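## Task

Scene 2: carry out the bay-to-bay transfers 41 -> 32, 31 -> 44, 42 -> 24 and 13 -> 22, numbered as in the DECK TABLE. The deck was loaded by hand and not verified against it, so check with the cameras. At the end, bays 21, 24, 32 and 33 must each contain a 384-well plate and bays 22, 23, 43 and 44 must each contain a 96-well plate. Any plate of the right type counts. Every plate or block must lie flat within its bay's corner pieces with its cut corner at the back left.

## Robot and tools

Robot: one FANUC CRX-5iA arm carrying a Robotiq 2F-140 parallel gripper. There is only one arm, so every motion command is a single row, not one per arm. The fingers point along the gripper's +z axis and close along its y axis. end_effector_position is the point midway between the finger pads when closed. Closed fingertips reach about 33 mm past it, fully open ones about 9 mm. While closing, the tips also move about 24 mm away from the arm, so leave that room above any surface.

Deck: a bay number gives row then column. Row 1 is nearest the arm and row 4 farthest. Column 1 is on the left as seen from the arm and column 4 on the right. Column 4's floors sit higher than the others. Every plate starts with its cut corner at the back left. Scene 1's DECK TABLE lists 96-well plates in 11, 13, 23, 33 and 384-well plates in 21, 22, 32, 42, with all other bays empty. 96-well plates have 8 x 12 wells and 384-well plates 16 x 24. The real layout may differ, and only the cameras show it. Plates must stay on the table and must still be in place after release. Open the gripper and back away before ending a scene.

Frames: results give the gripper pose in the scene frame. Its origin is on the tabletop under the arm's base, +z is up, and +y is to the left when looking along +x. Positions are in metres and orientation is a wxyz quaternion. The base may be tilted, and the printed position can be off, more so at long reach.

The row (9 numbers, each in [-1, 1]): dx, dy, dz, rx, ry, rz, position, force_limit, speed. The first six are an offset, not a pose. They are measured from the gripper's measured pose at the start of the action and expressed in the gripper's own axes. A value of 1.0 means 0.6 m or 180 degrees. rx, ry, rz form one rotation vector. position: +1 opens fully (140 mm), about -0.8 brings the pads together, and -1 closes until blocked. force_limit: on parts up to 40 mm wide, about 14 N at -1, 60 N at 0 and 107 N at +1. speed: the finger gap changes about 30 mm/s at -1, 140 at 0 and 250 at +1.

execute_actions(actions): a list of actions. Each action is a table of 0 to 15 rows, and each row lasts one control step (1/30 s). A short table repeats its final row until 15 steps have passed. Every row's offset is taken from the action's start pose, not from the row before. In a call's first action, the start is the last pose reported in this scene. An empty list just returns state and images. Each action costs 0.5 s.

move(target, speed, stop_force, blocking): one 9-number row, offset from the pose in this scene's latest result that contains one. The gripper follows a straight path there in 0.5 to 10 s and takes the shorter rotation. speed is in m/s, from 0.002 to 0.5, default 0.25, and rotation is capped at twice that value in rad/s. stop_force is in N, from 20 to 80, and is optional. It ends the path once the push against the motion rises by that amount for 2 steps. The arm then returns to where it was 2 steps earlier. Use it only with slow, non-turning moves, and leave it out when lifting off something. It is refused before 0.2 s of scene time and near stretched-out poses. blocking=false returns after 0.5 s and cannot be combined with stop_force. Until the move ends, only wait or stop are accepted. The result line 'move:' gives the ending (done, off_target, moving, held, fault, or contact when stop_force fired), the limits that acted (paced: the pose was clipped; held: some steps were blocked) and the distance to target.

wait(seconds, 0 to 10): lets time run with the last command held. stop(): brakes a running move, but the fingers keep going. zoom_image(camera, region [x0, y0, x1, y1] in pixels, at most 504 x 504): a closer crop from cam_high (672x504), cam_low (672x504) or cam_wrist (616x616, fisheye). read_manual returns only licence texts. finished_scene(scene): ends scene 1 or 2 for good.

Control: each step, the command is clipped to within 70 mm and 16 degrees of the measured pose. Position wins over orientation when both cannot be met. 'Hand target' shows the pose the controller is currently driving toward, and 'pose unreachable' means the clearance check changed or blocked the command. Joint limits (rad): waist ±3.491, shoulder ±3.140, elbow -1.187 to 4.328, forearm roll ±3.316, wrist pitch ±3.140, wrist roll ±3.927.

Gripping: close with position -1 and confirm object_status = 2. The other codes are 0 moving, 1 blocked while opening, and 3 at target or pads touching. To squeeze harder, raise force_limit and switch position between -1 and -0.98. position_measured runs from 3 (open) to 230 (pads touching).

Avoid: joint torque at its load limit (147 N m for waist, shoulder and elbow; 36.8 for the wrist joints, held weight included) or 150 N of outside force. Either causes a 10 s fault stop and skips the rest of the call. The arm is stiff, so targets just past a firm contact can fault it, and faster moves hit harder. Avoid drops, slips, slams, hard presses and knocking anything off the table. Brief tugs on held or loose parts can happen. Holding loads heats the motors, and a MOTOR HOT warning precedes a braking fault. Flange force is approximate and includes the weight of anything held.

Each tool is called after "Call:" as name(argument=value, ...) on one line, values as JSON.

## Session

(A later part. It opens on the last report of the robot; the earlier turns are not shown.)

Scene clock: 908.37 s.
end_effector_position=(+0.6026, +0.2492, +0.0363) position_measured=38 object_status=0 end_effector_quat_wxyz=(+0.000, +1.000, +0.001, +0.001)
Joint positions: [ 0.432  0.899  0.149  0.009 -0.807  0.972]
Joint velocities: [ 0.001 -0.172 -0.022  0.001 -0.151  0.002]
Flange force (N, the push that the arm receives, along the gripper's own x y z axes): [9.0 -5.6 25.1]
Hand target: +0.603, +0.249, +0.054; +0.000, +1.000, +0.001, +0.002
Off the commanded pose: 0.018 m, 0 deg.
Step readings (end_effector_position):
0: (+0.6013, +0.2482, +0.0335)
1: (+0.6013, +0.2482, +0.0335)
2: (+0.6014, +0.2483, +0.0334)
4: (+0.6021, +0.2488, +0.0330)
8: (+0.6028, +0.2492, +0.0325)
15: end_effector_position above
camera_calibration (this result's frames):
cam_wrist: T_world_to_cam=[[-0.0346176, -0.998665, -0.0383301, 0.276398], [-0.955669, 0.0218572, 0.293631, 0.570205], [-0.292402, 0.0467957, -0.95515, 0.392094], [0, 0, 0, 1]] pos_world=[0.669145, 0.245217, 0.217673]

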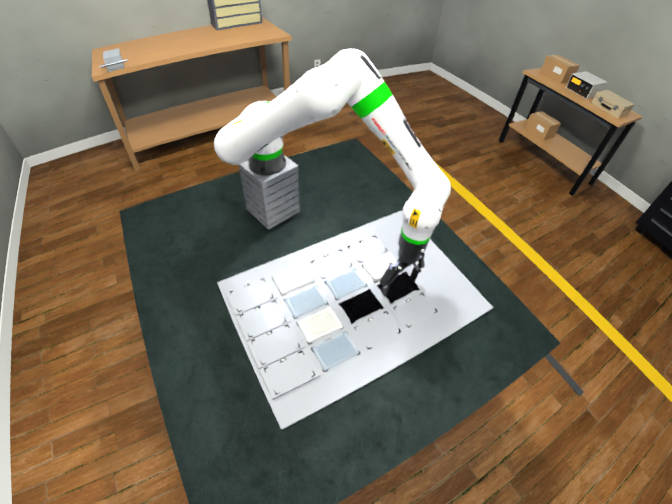

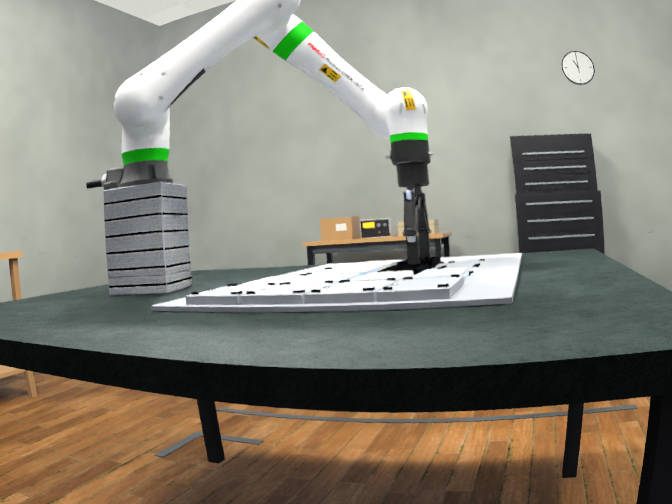

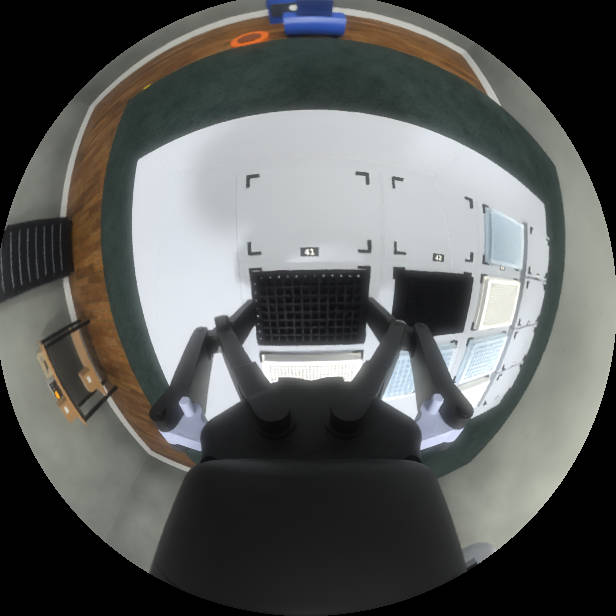

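Call:
wait(seconds=0)

Call:
zoom_image(camera="cam_wrist", region=[235, 240, 295, 300])

Call:
zoom_image(camera="cam_wrist", region=[335, 240, 395, 300])

Call:
zoom_image(camera="cam_low", region=[360, 220, 470, 280])

Scene clock: 914.77 s.
end_effector_position=(+0.6029, +0.2493, +0.0535) position_measured=38 object_status=2 end_effector_quat_wxyz=(+0.000, +1.000, +0.001, +0.002)
Joint positions: [ 0.432  0.87   0.146  0.009 -0.832  0.972]
Joint velocities: [ 0.    -0.    -0.001  0.001  0.     0.   ]
Flange force (N, the push that the arm receives, along the gripper's own x y z axes): [8.5 -3.7 3.0]
Hand target: +0.603, +0.249, +0.054; +0.000, +1.000, +0.001, +0.002
Off the commanded pose: 0.001 m, 0 deg.
camera_calibration (this result's frames):
cam_wrist: T_world_to_cam=[[-0.0343329, -0.998661, -0.0386892, 0.277092], [-0.955897, 0.0215149, 0.292915, 0.565687], [-0.29169, 0.0470394, -0.955356, 0.408174], [0, 0, 0, 1]] pos_world=[0.669312, 0.245351, 0.234974]

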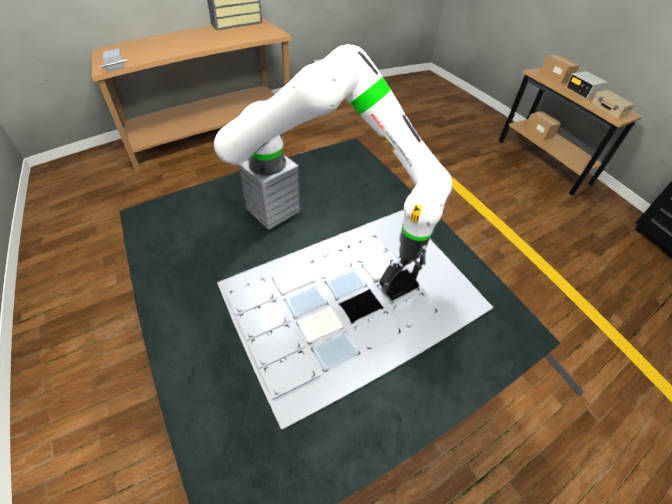

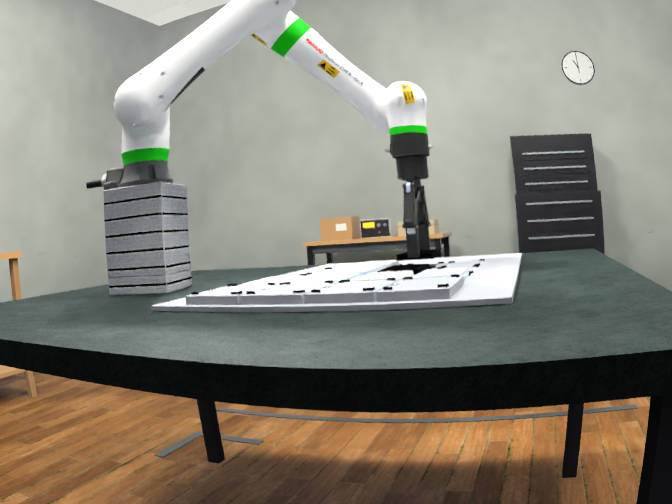

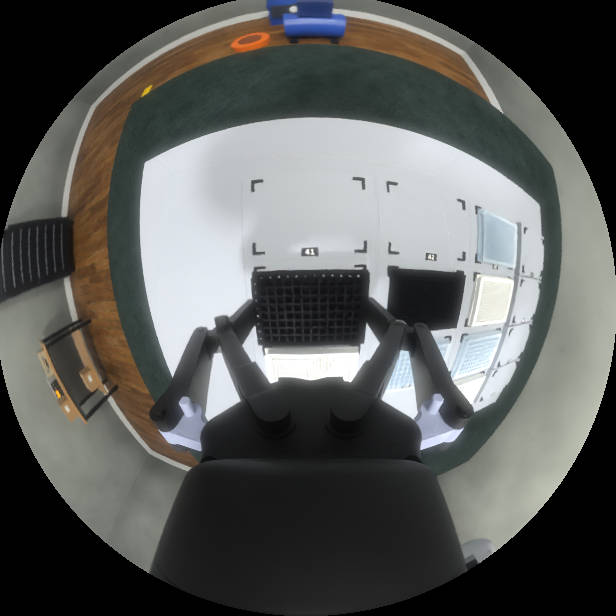

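Region (235, 240, 295, 300) of cam_wrist's 616x616 image, scaled by 8.400, with more detail than that image has.

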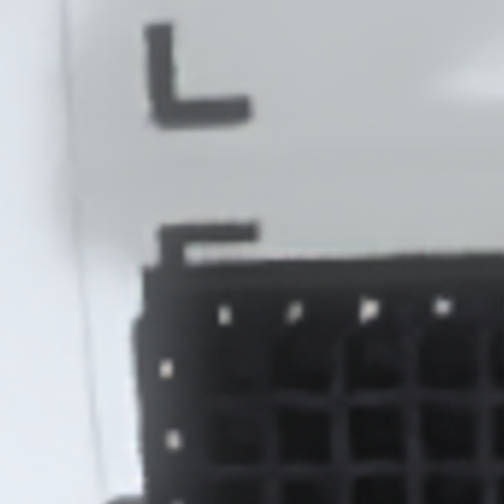

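Region (335, 240, 395, 300) of cam_wrist's 616x616 image, scaled by 8.400, with more detail than that image has.

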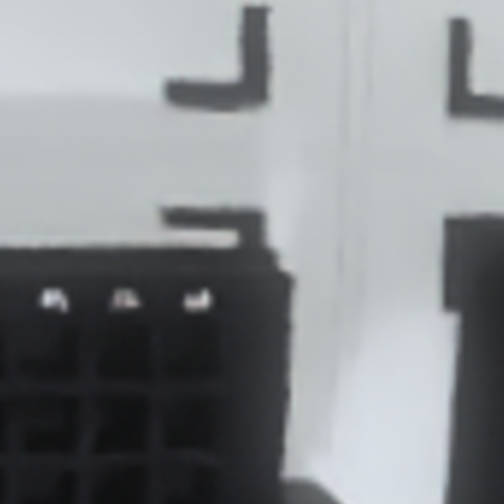

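Region (360, 220, 470, 280) of cam_low's 672x504 image, scaled by 4.582, with more detail than that image has; it fills the top 275 rows of this view, and the rest is white.

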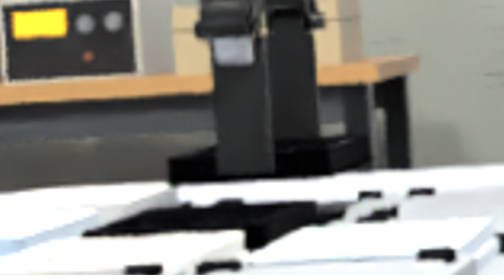

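Call:
move(target=[0.17897,0.82113,-0.00403,0,0,0,-1,-0.3,-0.3], speed=0.45)

Scene clock: 948.07 s.
end_effector_position=(+0.7121, -0.2429, +0.0577) position_measured=38 object_status=2 end_effector_quat_wxyz=(+0.000, +1.000, +0.002, +0.002)
Joint positions: [-0.319  1.08   0.575 -0.006 -1.048  1.734]
Joint velocities: [-0.002  0.004  0.01  -0.002 -0.008  0.001]
Flange force (N, the push that the arm receives, along the gripper's own x y z axes): [9.0 0.4 3.4]
Hand target: +0.712, -0.243, +0.058; +0.000, +1.000, +0.002, +0.002
Off the commanded pose: 0.001 m, 0 deg.
move: done; limits=paced
camera_calibration (this result's frames):
cam_wrist: T_world_to_cam=[[-0.0337569, -0.998674, -0.0388703, -0.210969], [-0.956422, 0.0209934, 0.291232, 0.679762], [-0.29003, 0.0470075, -0.955862, 0.465967], [0, 0, 0, 1]] pos_world=[0.778162, -0.246863, 0.239231]

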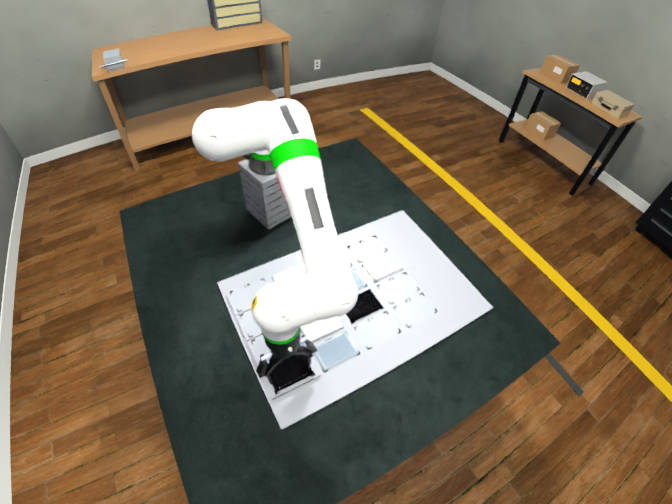

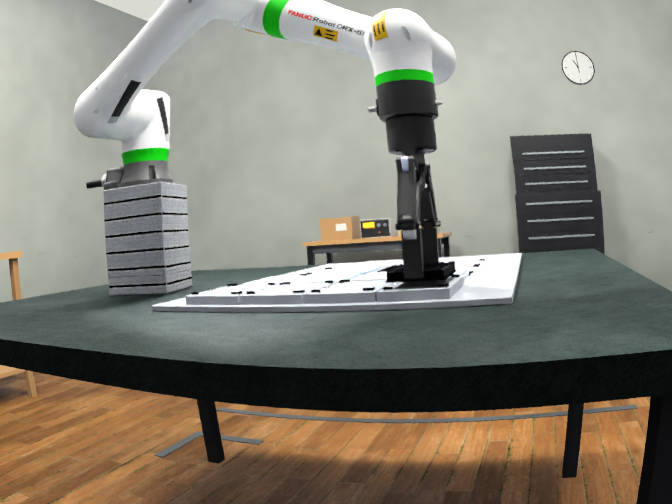

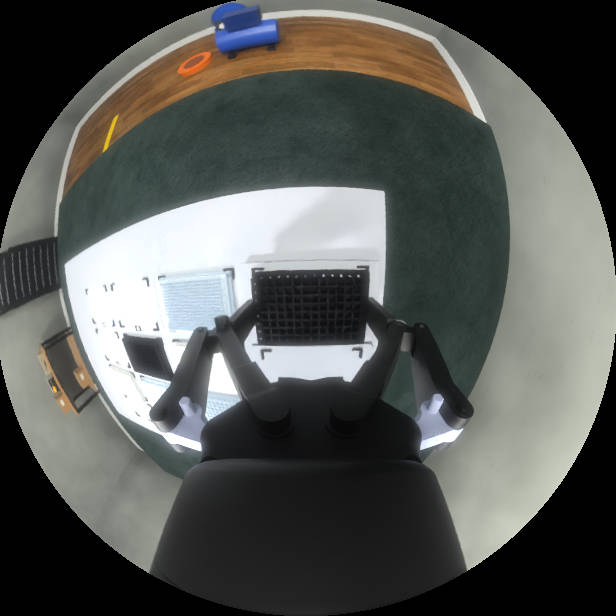

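Call:
wait(seconds=0)

Call:
zoom_image(camera="cam_wrist", region=[235, 240, 295, 300])

Call:
zoom_image(camera="cam_wrist", region=[335, 240, 395, 300])

Call:
zoom_image(camera="cam_low", region=[370, 245, 480, 305])

Scene clock: 955.40 s.
end_effector_position=(+0.7121, -0.2429, +0.0577) position_measured=38 object_status=2 end_effector_quat_wxyz=(+0.000, +1.000, +0.002, +0.002)
Joint positions: [-0.319  1.081  0.575 -0.006 -1.049  1.734]
Joint velocities: [ 0.001  0.    -0.001  0.     0.    -0.   ]
Flange force (N, the push that the arm receives, along the gripper's own x y z axes): [3.8 0.5 1.1]
Hand target: +0.712, -0.243, +0.058; +0.000, +1.000, +0.002, +0.002
Off the commanded pose: 0.001 m, 0 deg.
camera_calibration (this result's frames):
cam_wrist: T_world_to_cam=[[-0.0337787, -0.99867, -0.0389605, -0.210986], [-0.95637, 0.0209795, 0.291405, 0.679745], [-0.2902, 0.047104, -0.955806, 0.466094], [0, 0, 0, 1]] pos_world=[0.778221, -0.246921, 0.239194]

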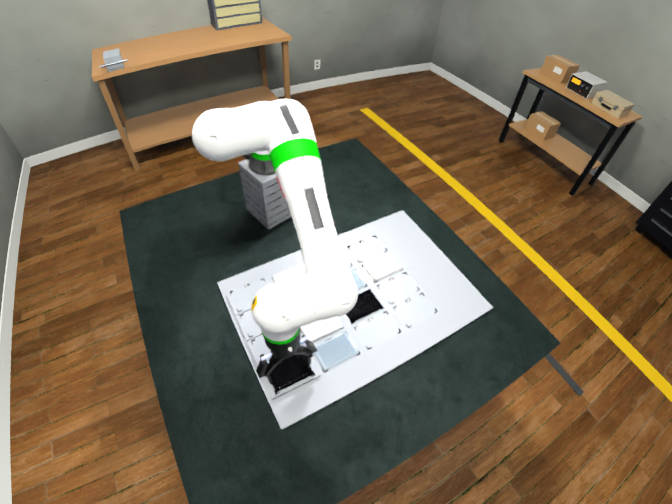

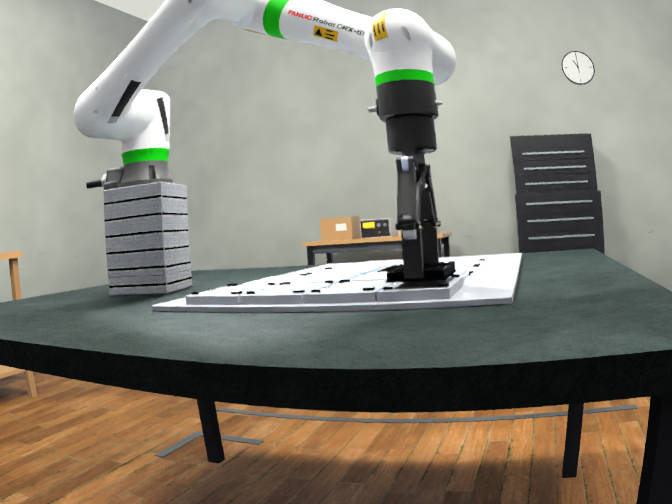

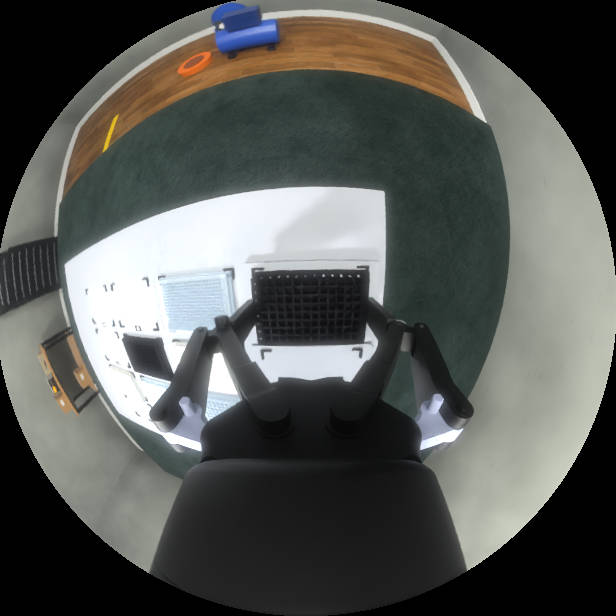

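Region (235, 240, 295, 300) of cam_wrist's 616x616 image, scaled by 8.400, with more detail than that image has.

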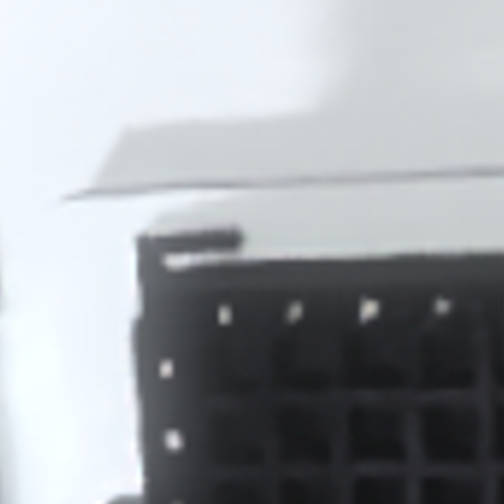

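Region (335, 240, 395, 300) of cam_wrist's 616x616 image, scaled by 8.400, with more detail than that image has.

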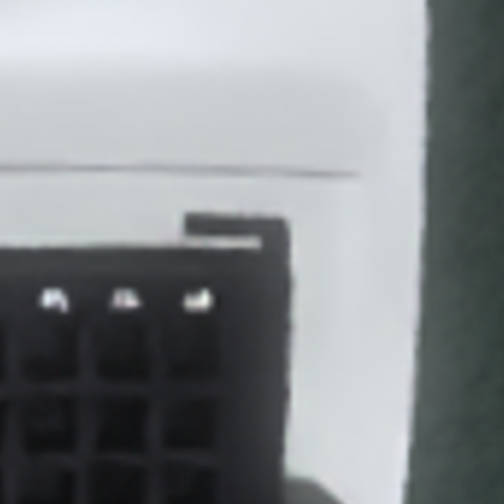

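Region (370, 245, 480, 305) of cam_low's 672x504 image, scaled by 4.582, with more detail than that image has; it fills the top 275 rows of this view, and the rest is white.

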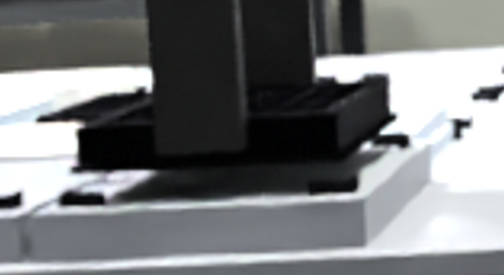

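Call:
zoom_image(camera="cam_low", region=[378, 262, 418, 297])

Call:
zoom_image(camera="cam_low", region=[425, 258, 465, 293])

Region (378, 262, 418, 297) of cam_low's 672x504 image, scaled by 12.600, with more detail than that image has; it fills the top 441 rows of this view, and the rest is white.

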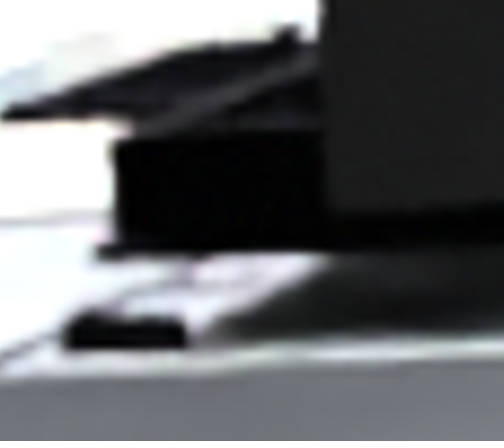

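Region (425, 258, 465, 293) of cam_low's 672x504 image, scaled by 12.600, with more detail than that image has; it fills the top 441 rows of this view, and the rest is white.

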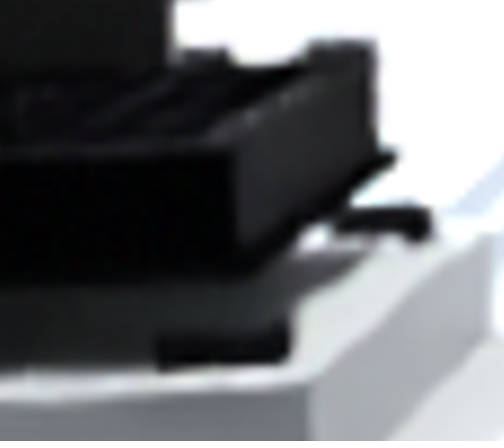

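Call:
execute_actions(actions=[])

Scene clock: 1011.03 s.
end_effector_position=(+0.7121, -0.2429, +0.0577) position_measured=38 object_status=2 end_effector_quat_wxyz=(+0.000, +1.000, +0.002, +0.002)
Joint positions: [-0.319  1.081  0.575 -0.006 -1.049  1.734]
Joint velocities: [-0.001  0.    -0.     0.     0.001  0.001]
Flange force (N, the push that the arm receives, along the gripper's own x y z axes): [3.9 1.3 2.0]
Hand target: +0.712, -0.243, +0.058; +0.000, +1.000, +0.002, +0.002
Off the commanded pose: 0.001 m, 0 deg.
camera_calibration (this result's frames):
cam_wrist: T_world_to_cam=[[-0.033779, -0.99867, -0.0389606, -0.210986], [-0.95637, 0.0209798, 0.291406, 0.679745], [-0.290201, 0.0471042, -0.955806, 0.466094], [0, 0, 0, 1]] pos_world=[0.778221, -0.246921, 0.239194]

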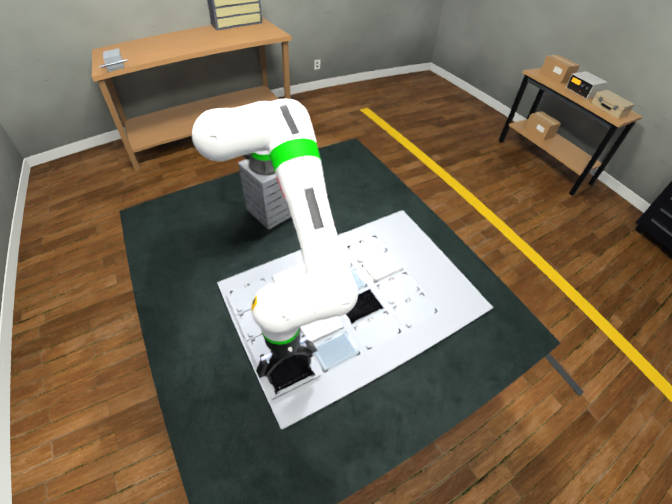

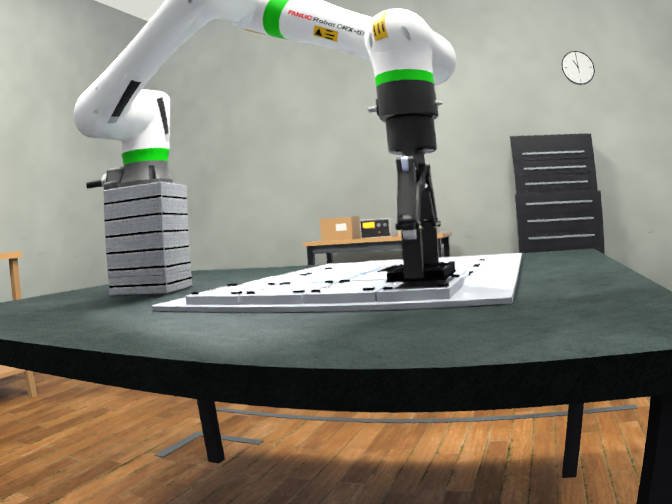

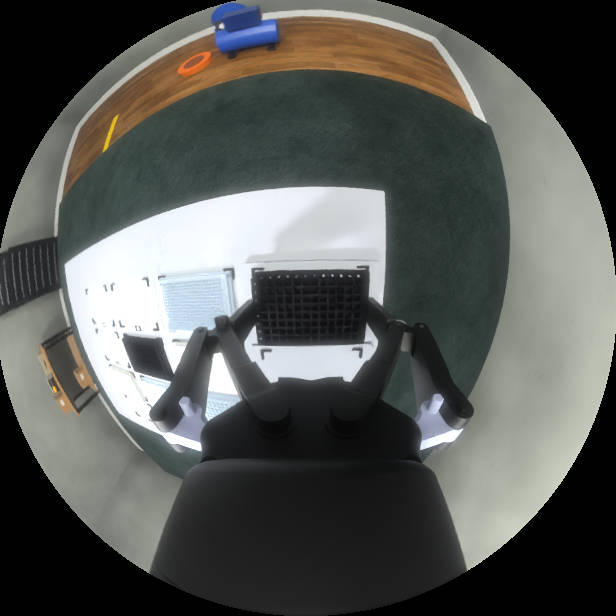

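Call:
zoom_image(camera="cam_wrist", region=[235, 240, 295, 300])

Call:
zoom_image(camera="cam_wrist", region=[335, 240, 395, 300])

Call:
zoom_image(camera="cam_low", region=[370, 240, 480, 310])

Region (235, 240, 295, 300) of cam_wrist's 616x616 image, scaled by 8.400, with more detail than that image has.

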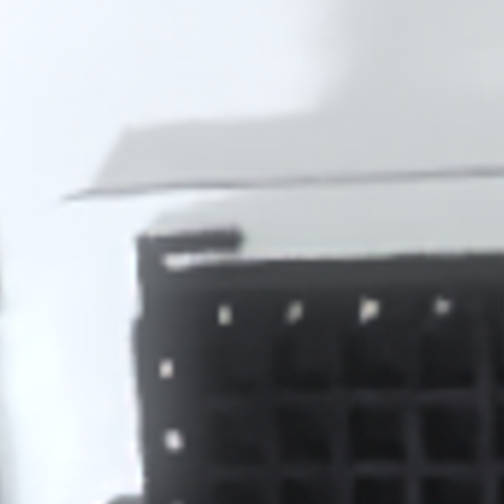

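Region (335, 240, 395, 300) of cam_wrist's 616x616 image, scaled by 8.400, with more detail than that image has.

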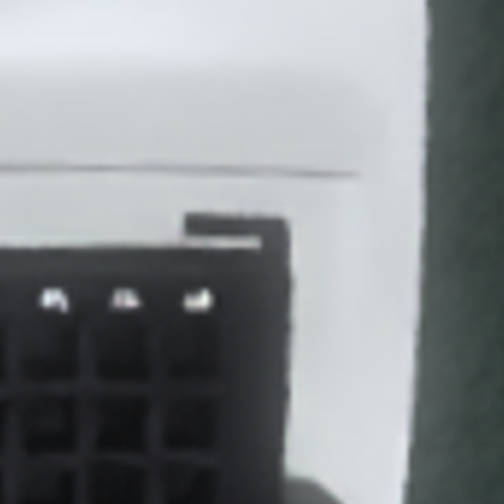

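Region (370, 240, 480, 310) of cam_low's 672x504 image, scaled by 4.582, with more detail than that image has; it fills the top 321 rows of this view, and the rest is white.

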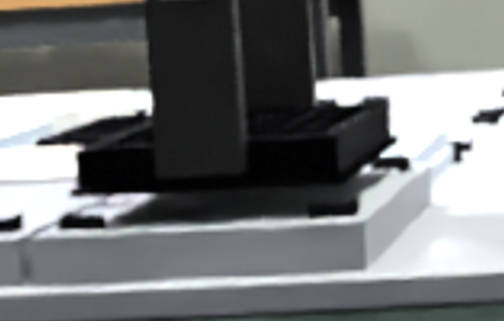

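Call:
execute_actions(actions=[[[0,0.0001,0.00036,0,0,0,-1,-0.3,-0.3],[0,0.0003,0.00224,0,0,0,-1,-0.3,-0.3],[0,0.0005,0.0057,0,0,0,-1,-0.3,-0.3],[0,0.00067,0.0098,0,0,0,-1,-0.3,-0.3],[0,0.00067,0.01326,0,0,0,-1,-0.3,-0.3],[0,0.00067,0.01514,0,0,0,-1,-0.3,-0.3],[0,0.00067,0.0155,0,0,0,-1,-0.3,-0.3],[0,0.00067,0.0155,0,0,0,-1,-0.3,-0.3],[0,0.00067,0.0155,0,0,0,-1,-0.3,-0.3],[0,0.00067,0.0155,0,0,0,1,-0.3,0.3],[0,0.00067,0.0155,0,0,0,1,-0.3,0.3],[0,0.00067,0.0155,0,0,0,1,-0.3,0.3],[0,0.00067,0.0125,0,0,0,1,-0.3,0.3],[0,0.00067,0.0044,0,0,0,1,-0.3,0.3],[0,0.00067,-0.0047,0,0,0,1,-0.3,0.3]]])

Call:
wait(seconds=0)

Scene clock: 1085.93 s.
end_effector_position=(+0.7121, -0.2433, +0.0504) position_measured=3 object_status=0 end_effector_quat_wxyz=(+0.000, +1.000, +0.002, +0.002)
Joint positions: [-0.32   1.092  0.578 -0.006 -1.04   1.734]
Joint velocities: [-0.001 -0.094 -0.014  0.    -0.087 -0.   ]
Flange force (N, the push that the arm receives, along the gripper's own x y z axes): [14.0 4.1 13.0]
Hand target: +0.712, -0.243, +0.060; +0.000, +1.000, +0.002, +0.002
Off the commanded pose: 0.010 m, 0 deg.
Step readings (end_effector_position):
0: (+0.7121, -0.2429, +0.0577)
1: (+0.7121, -0.2429, +0.0577)
2: (+0.7120, -0.2429, +0.0576)
4: (+0.7120, -0.2431, +0.0563)
8: (+0.7120, -0.2433, +0.0501)
15: end_effector_position above
camera_calibration (this result's frames):
cam_wrist: T_world_to_cam=[[-0.0338154, -0.998667, -0.0389872, -0.211649], [-0.956356, 0.0210048, 0.291448, 0.681896], [-0.290241, 0.047141, -0.955792, 0.459249], [0, 0, 0, 1]] pos_world=[0.778271, -0.247339, 0.231958]

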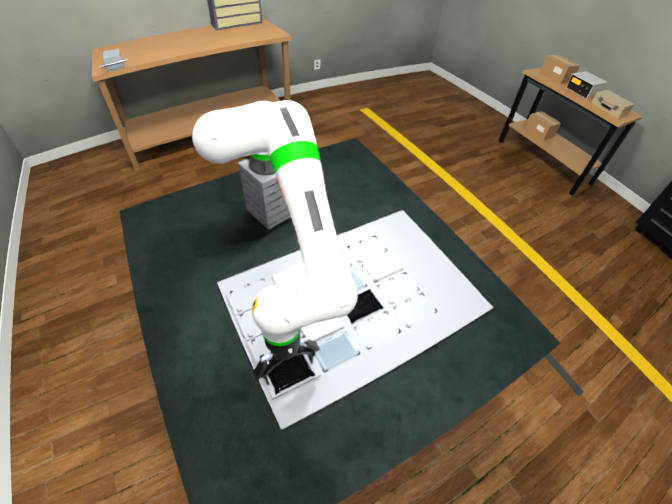

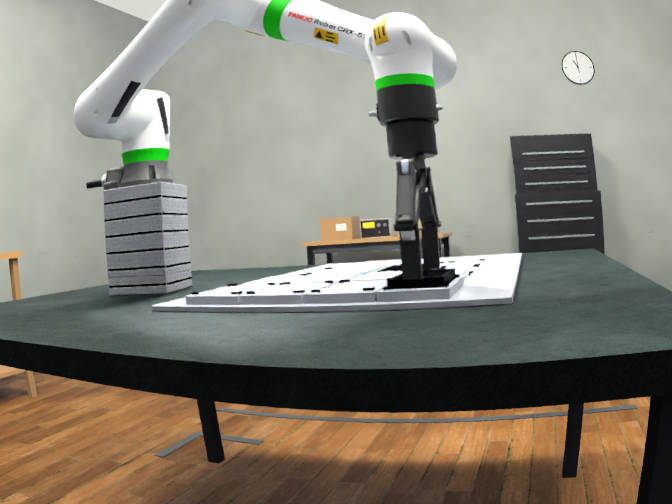

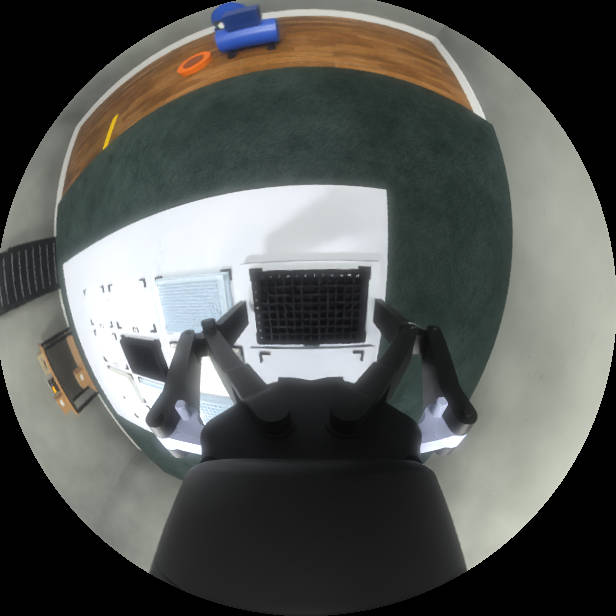

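Scene clock: 1085.93 s.
end_effector_position=(+0.7121, -0.2433, +0.0504) position_measured=3 object_status=0 end_effector_quat_wxyz=(+0.000, +1.000, +0.002, +0.002)
Joint positions: [-0.32   1.092  0.578 -0.006 -1.04   1.734]
Joint velocities: [-0.001 -0.094 -0.014  0.    -0.087 -0.   ]
Flange force (N, the push that the arm receives, along the gripper's own x y z axes): [14.0 4.1 13.0]
Hand target: +0.712, -0.243, +0.060; +0.000, +1.000, +0.002, +0.002
Off the commanded pose: 0.010 m, 0 deg.
camera_calibration (this result's frames):
cam_wrist: T_world_to_cam=[[-0.0338154, -0.998667, -0.0389872, -0.211649], [-0.956356, 0.0210048, 0.291448, 0.681896], [-0.290241, 0.047141, -0.955792, 0.459249], [0, 0, 0, 1]] pos_world=[0.778271, -0.247339, 0.231958]

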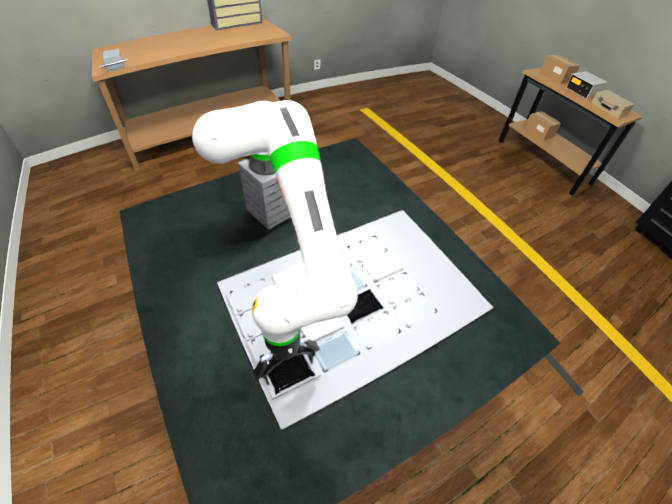

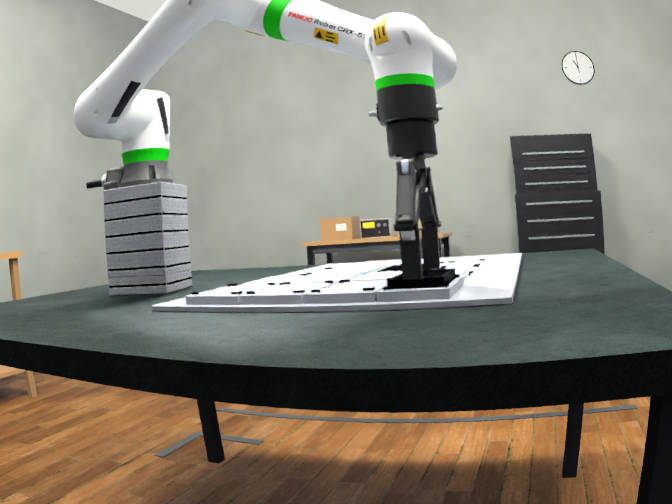

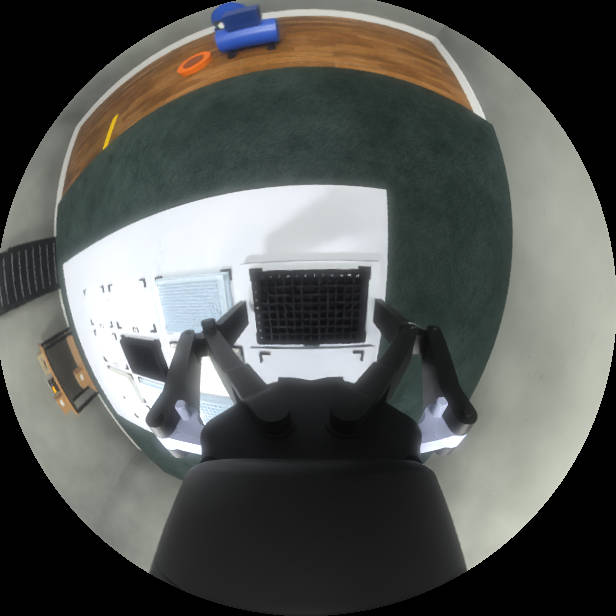

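Call:
wait(seconds=0)

Call:
zoom_image(camera="cam_low", region=[370, 240, 480, 310])

Call:
zoom_image(camera="cam_wrist", region=[230, 240, 400, 360])

Scene clock: 1093.20 s.
end_effector_position=(+0.7121, -0.2433, +0.0603) position_measured=3 object_status=3 end_effector_quat_wxyz=(+0.000, +1.000, +0.002, +0.002)
Joint positions: [-0.32   1.077  0.576 -0.006 -1.053  1.734]
Joint velocities: [ 0.001  0.     0.001 -0.    -0.003  0.   ]
Flange force (N, the push that the arm receives, along the gripper's own x y z axes): [5.7 1.8 2.3]
Hand target: +0.712, -0.243, +0.060; +0.000, +1.000, +0.002, +0.002
Off the commanded pose: 0.000 m, 0 deg.
camera_calibration (this result's frames):
cam_wrist: T_world_to_cam=[[-0.03377, -0.99867, -0.0389506, -0.211314], [-0.956378, 0.0209753, 0.29138, 0.679019], [-0.290175, 0.0470914, -0.955814, 0.468634], [0, 0, 0, 1]] pos_world=[0.778248, -0.247345, 0.241844]

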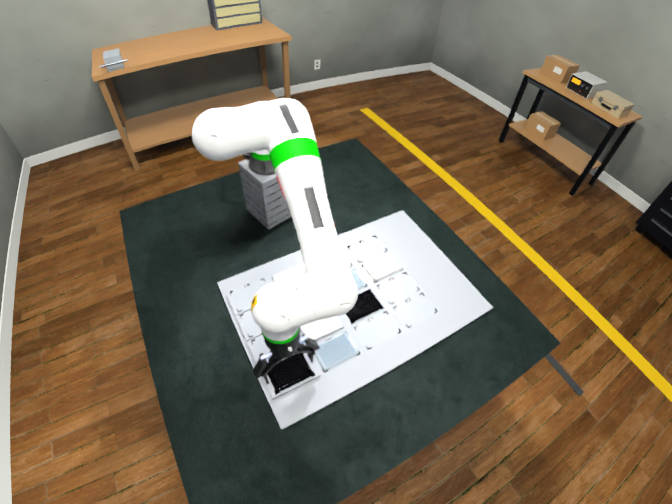

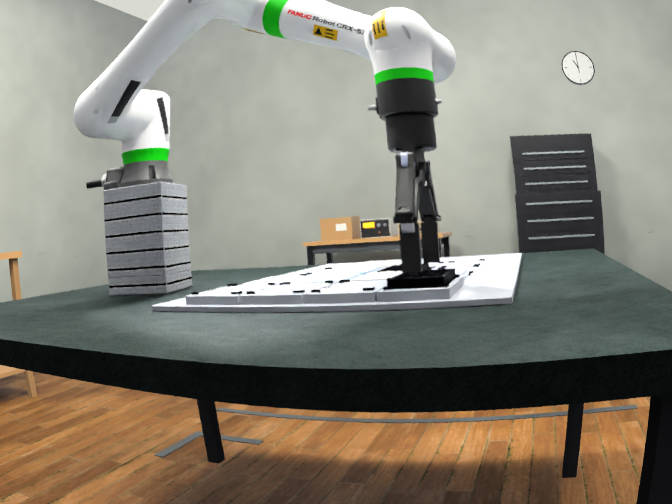

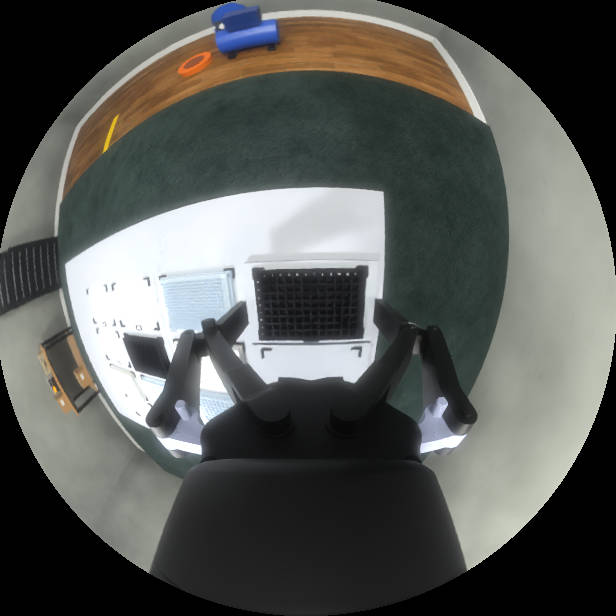

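Region (370, 240, 480, 310) of cam_low's 672x504 image, scaled by 4.582, with more detail than that image has; it fills the top 321 rows of this view, and the rest is white.

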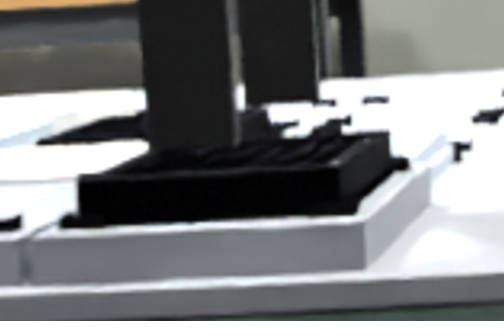

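Region (230, 240, 400, 360) of cam_wrist's 616x616 image, scaled by 2.965, with more detail than that image has; it fills the top 356 rows of this view, and the rest is white.

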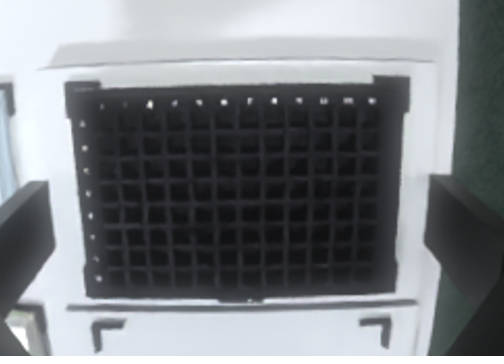

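Call:
move(target=[-0.00019, -0.27383, 0.00585, 0, -0.0005, 0.0001, 1, -0.3, 0.3], speed=0.45)

Call:
zoom_image(camera="cam_wrist", region=[235, 240, 295, 300])

Call:
zoom_image(camera="cam_wrist", region=[335, 240, 395, 300])

Call:
zoom_image(camera="cam_wrist", region=[200, 230, 430, 370])

Scene clock: 1126.83 s.
end_effector_position=(+0.7114, -0.0792, +0.0563) position_measured=3 object_status=3 end_effector_quat_wxyz=(+0.000, +1.000, +0.001, +0.001)
Joint positions: [-0.092  0.995  0.404 -0.002 -0.964  1.503]
Joint velocities: [ 0.002 -0.001 -0.002  0.002 -0.    -0.002]
Flange force (N, the push that the arm receives, along the gripper's own x y z axes): [4.2 -1.9 0.6]
Hand target: +0.711, -0.079, +0.056; +0.000, +1.000, +0.001, +0.001
Off the commanded pose: 0.000 m, 0 deg.
move: done
camera_calibration (this result's frames):
cam_wrist: T_world_to_cam=[[-0.034409, -0.998648, -0.0389704, -0.0470719], [-0.955742, 0.0214805, 0.29342, 0.675504], [-0.292186, 0.047342, -0.955189, 0.458319], [0, 0, 0, 1]] pos_world=[0.777903, -0.0832161, 0.23774]

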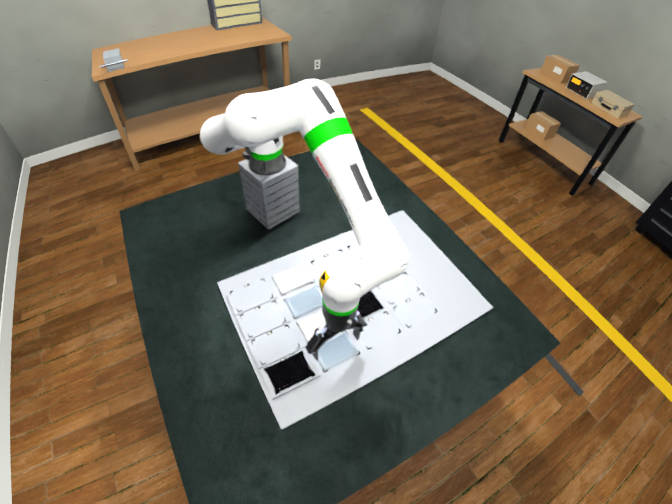

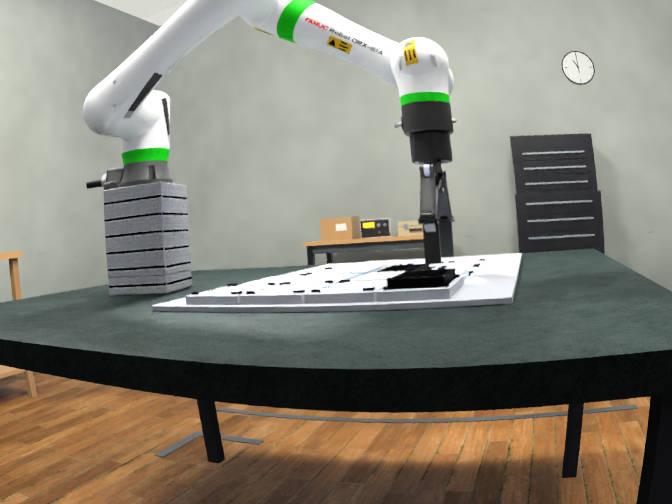

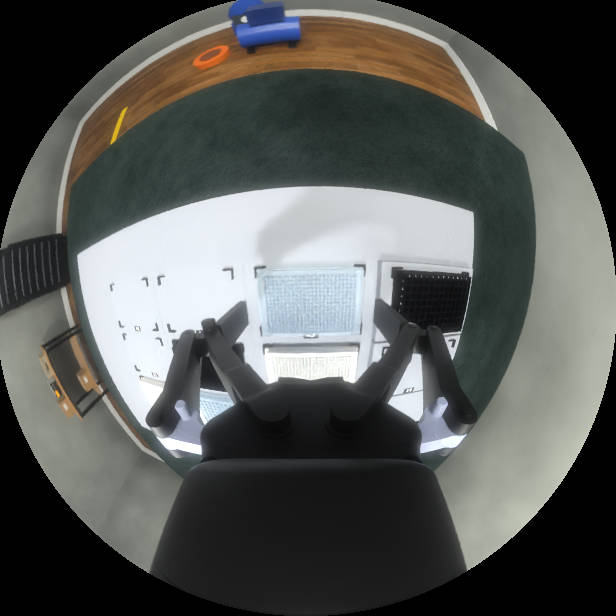

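Region (235, 240, 295, 300) of cam_wrist's 616x616 image, scaled by 8.400, with more detail than that image has.

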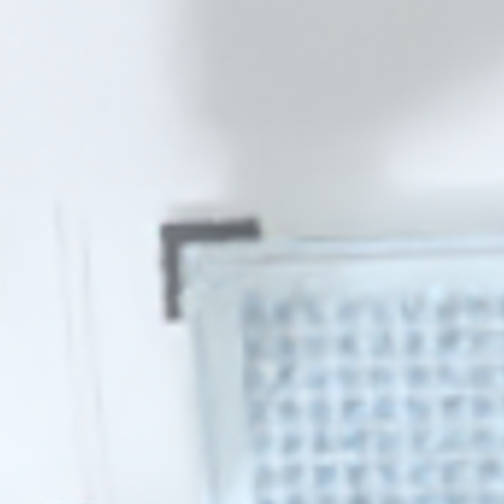

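Region (335, 240, 395, 300) of cam_wrist's 616x616 image, scaled by 8.400, with more detail than that image has.

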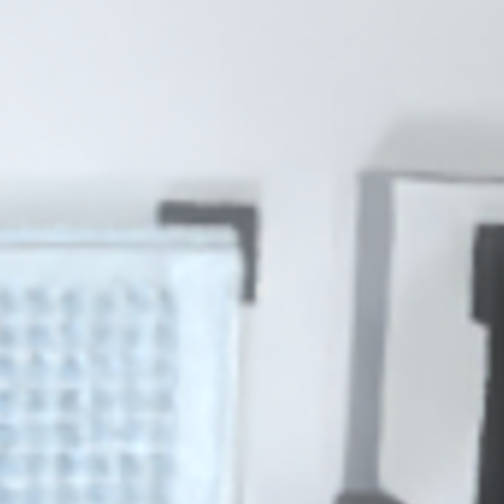

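Region (200, 230, 430, 370) of cam_wrist's 616x616 image, scaled by 2.191, with more detail than that image has; it fills the top 307 rows of this view, and the rest is white.

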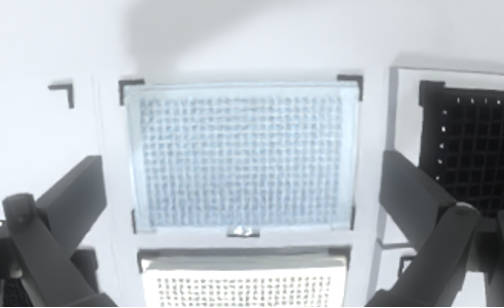

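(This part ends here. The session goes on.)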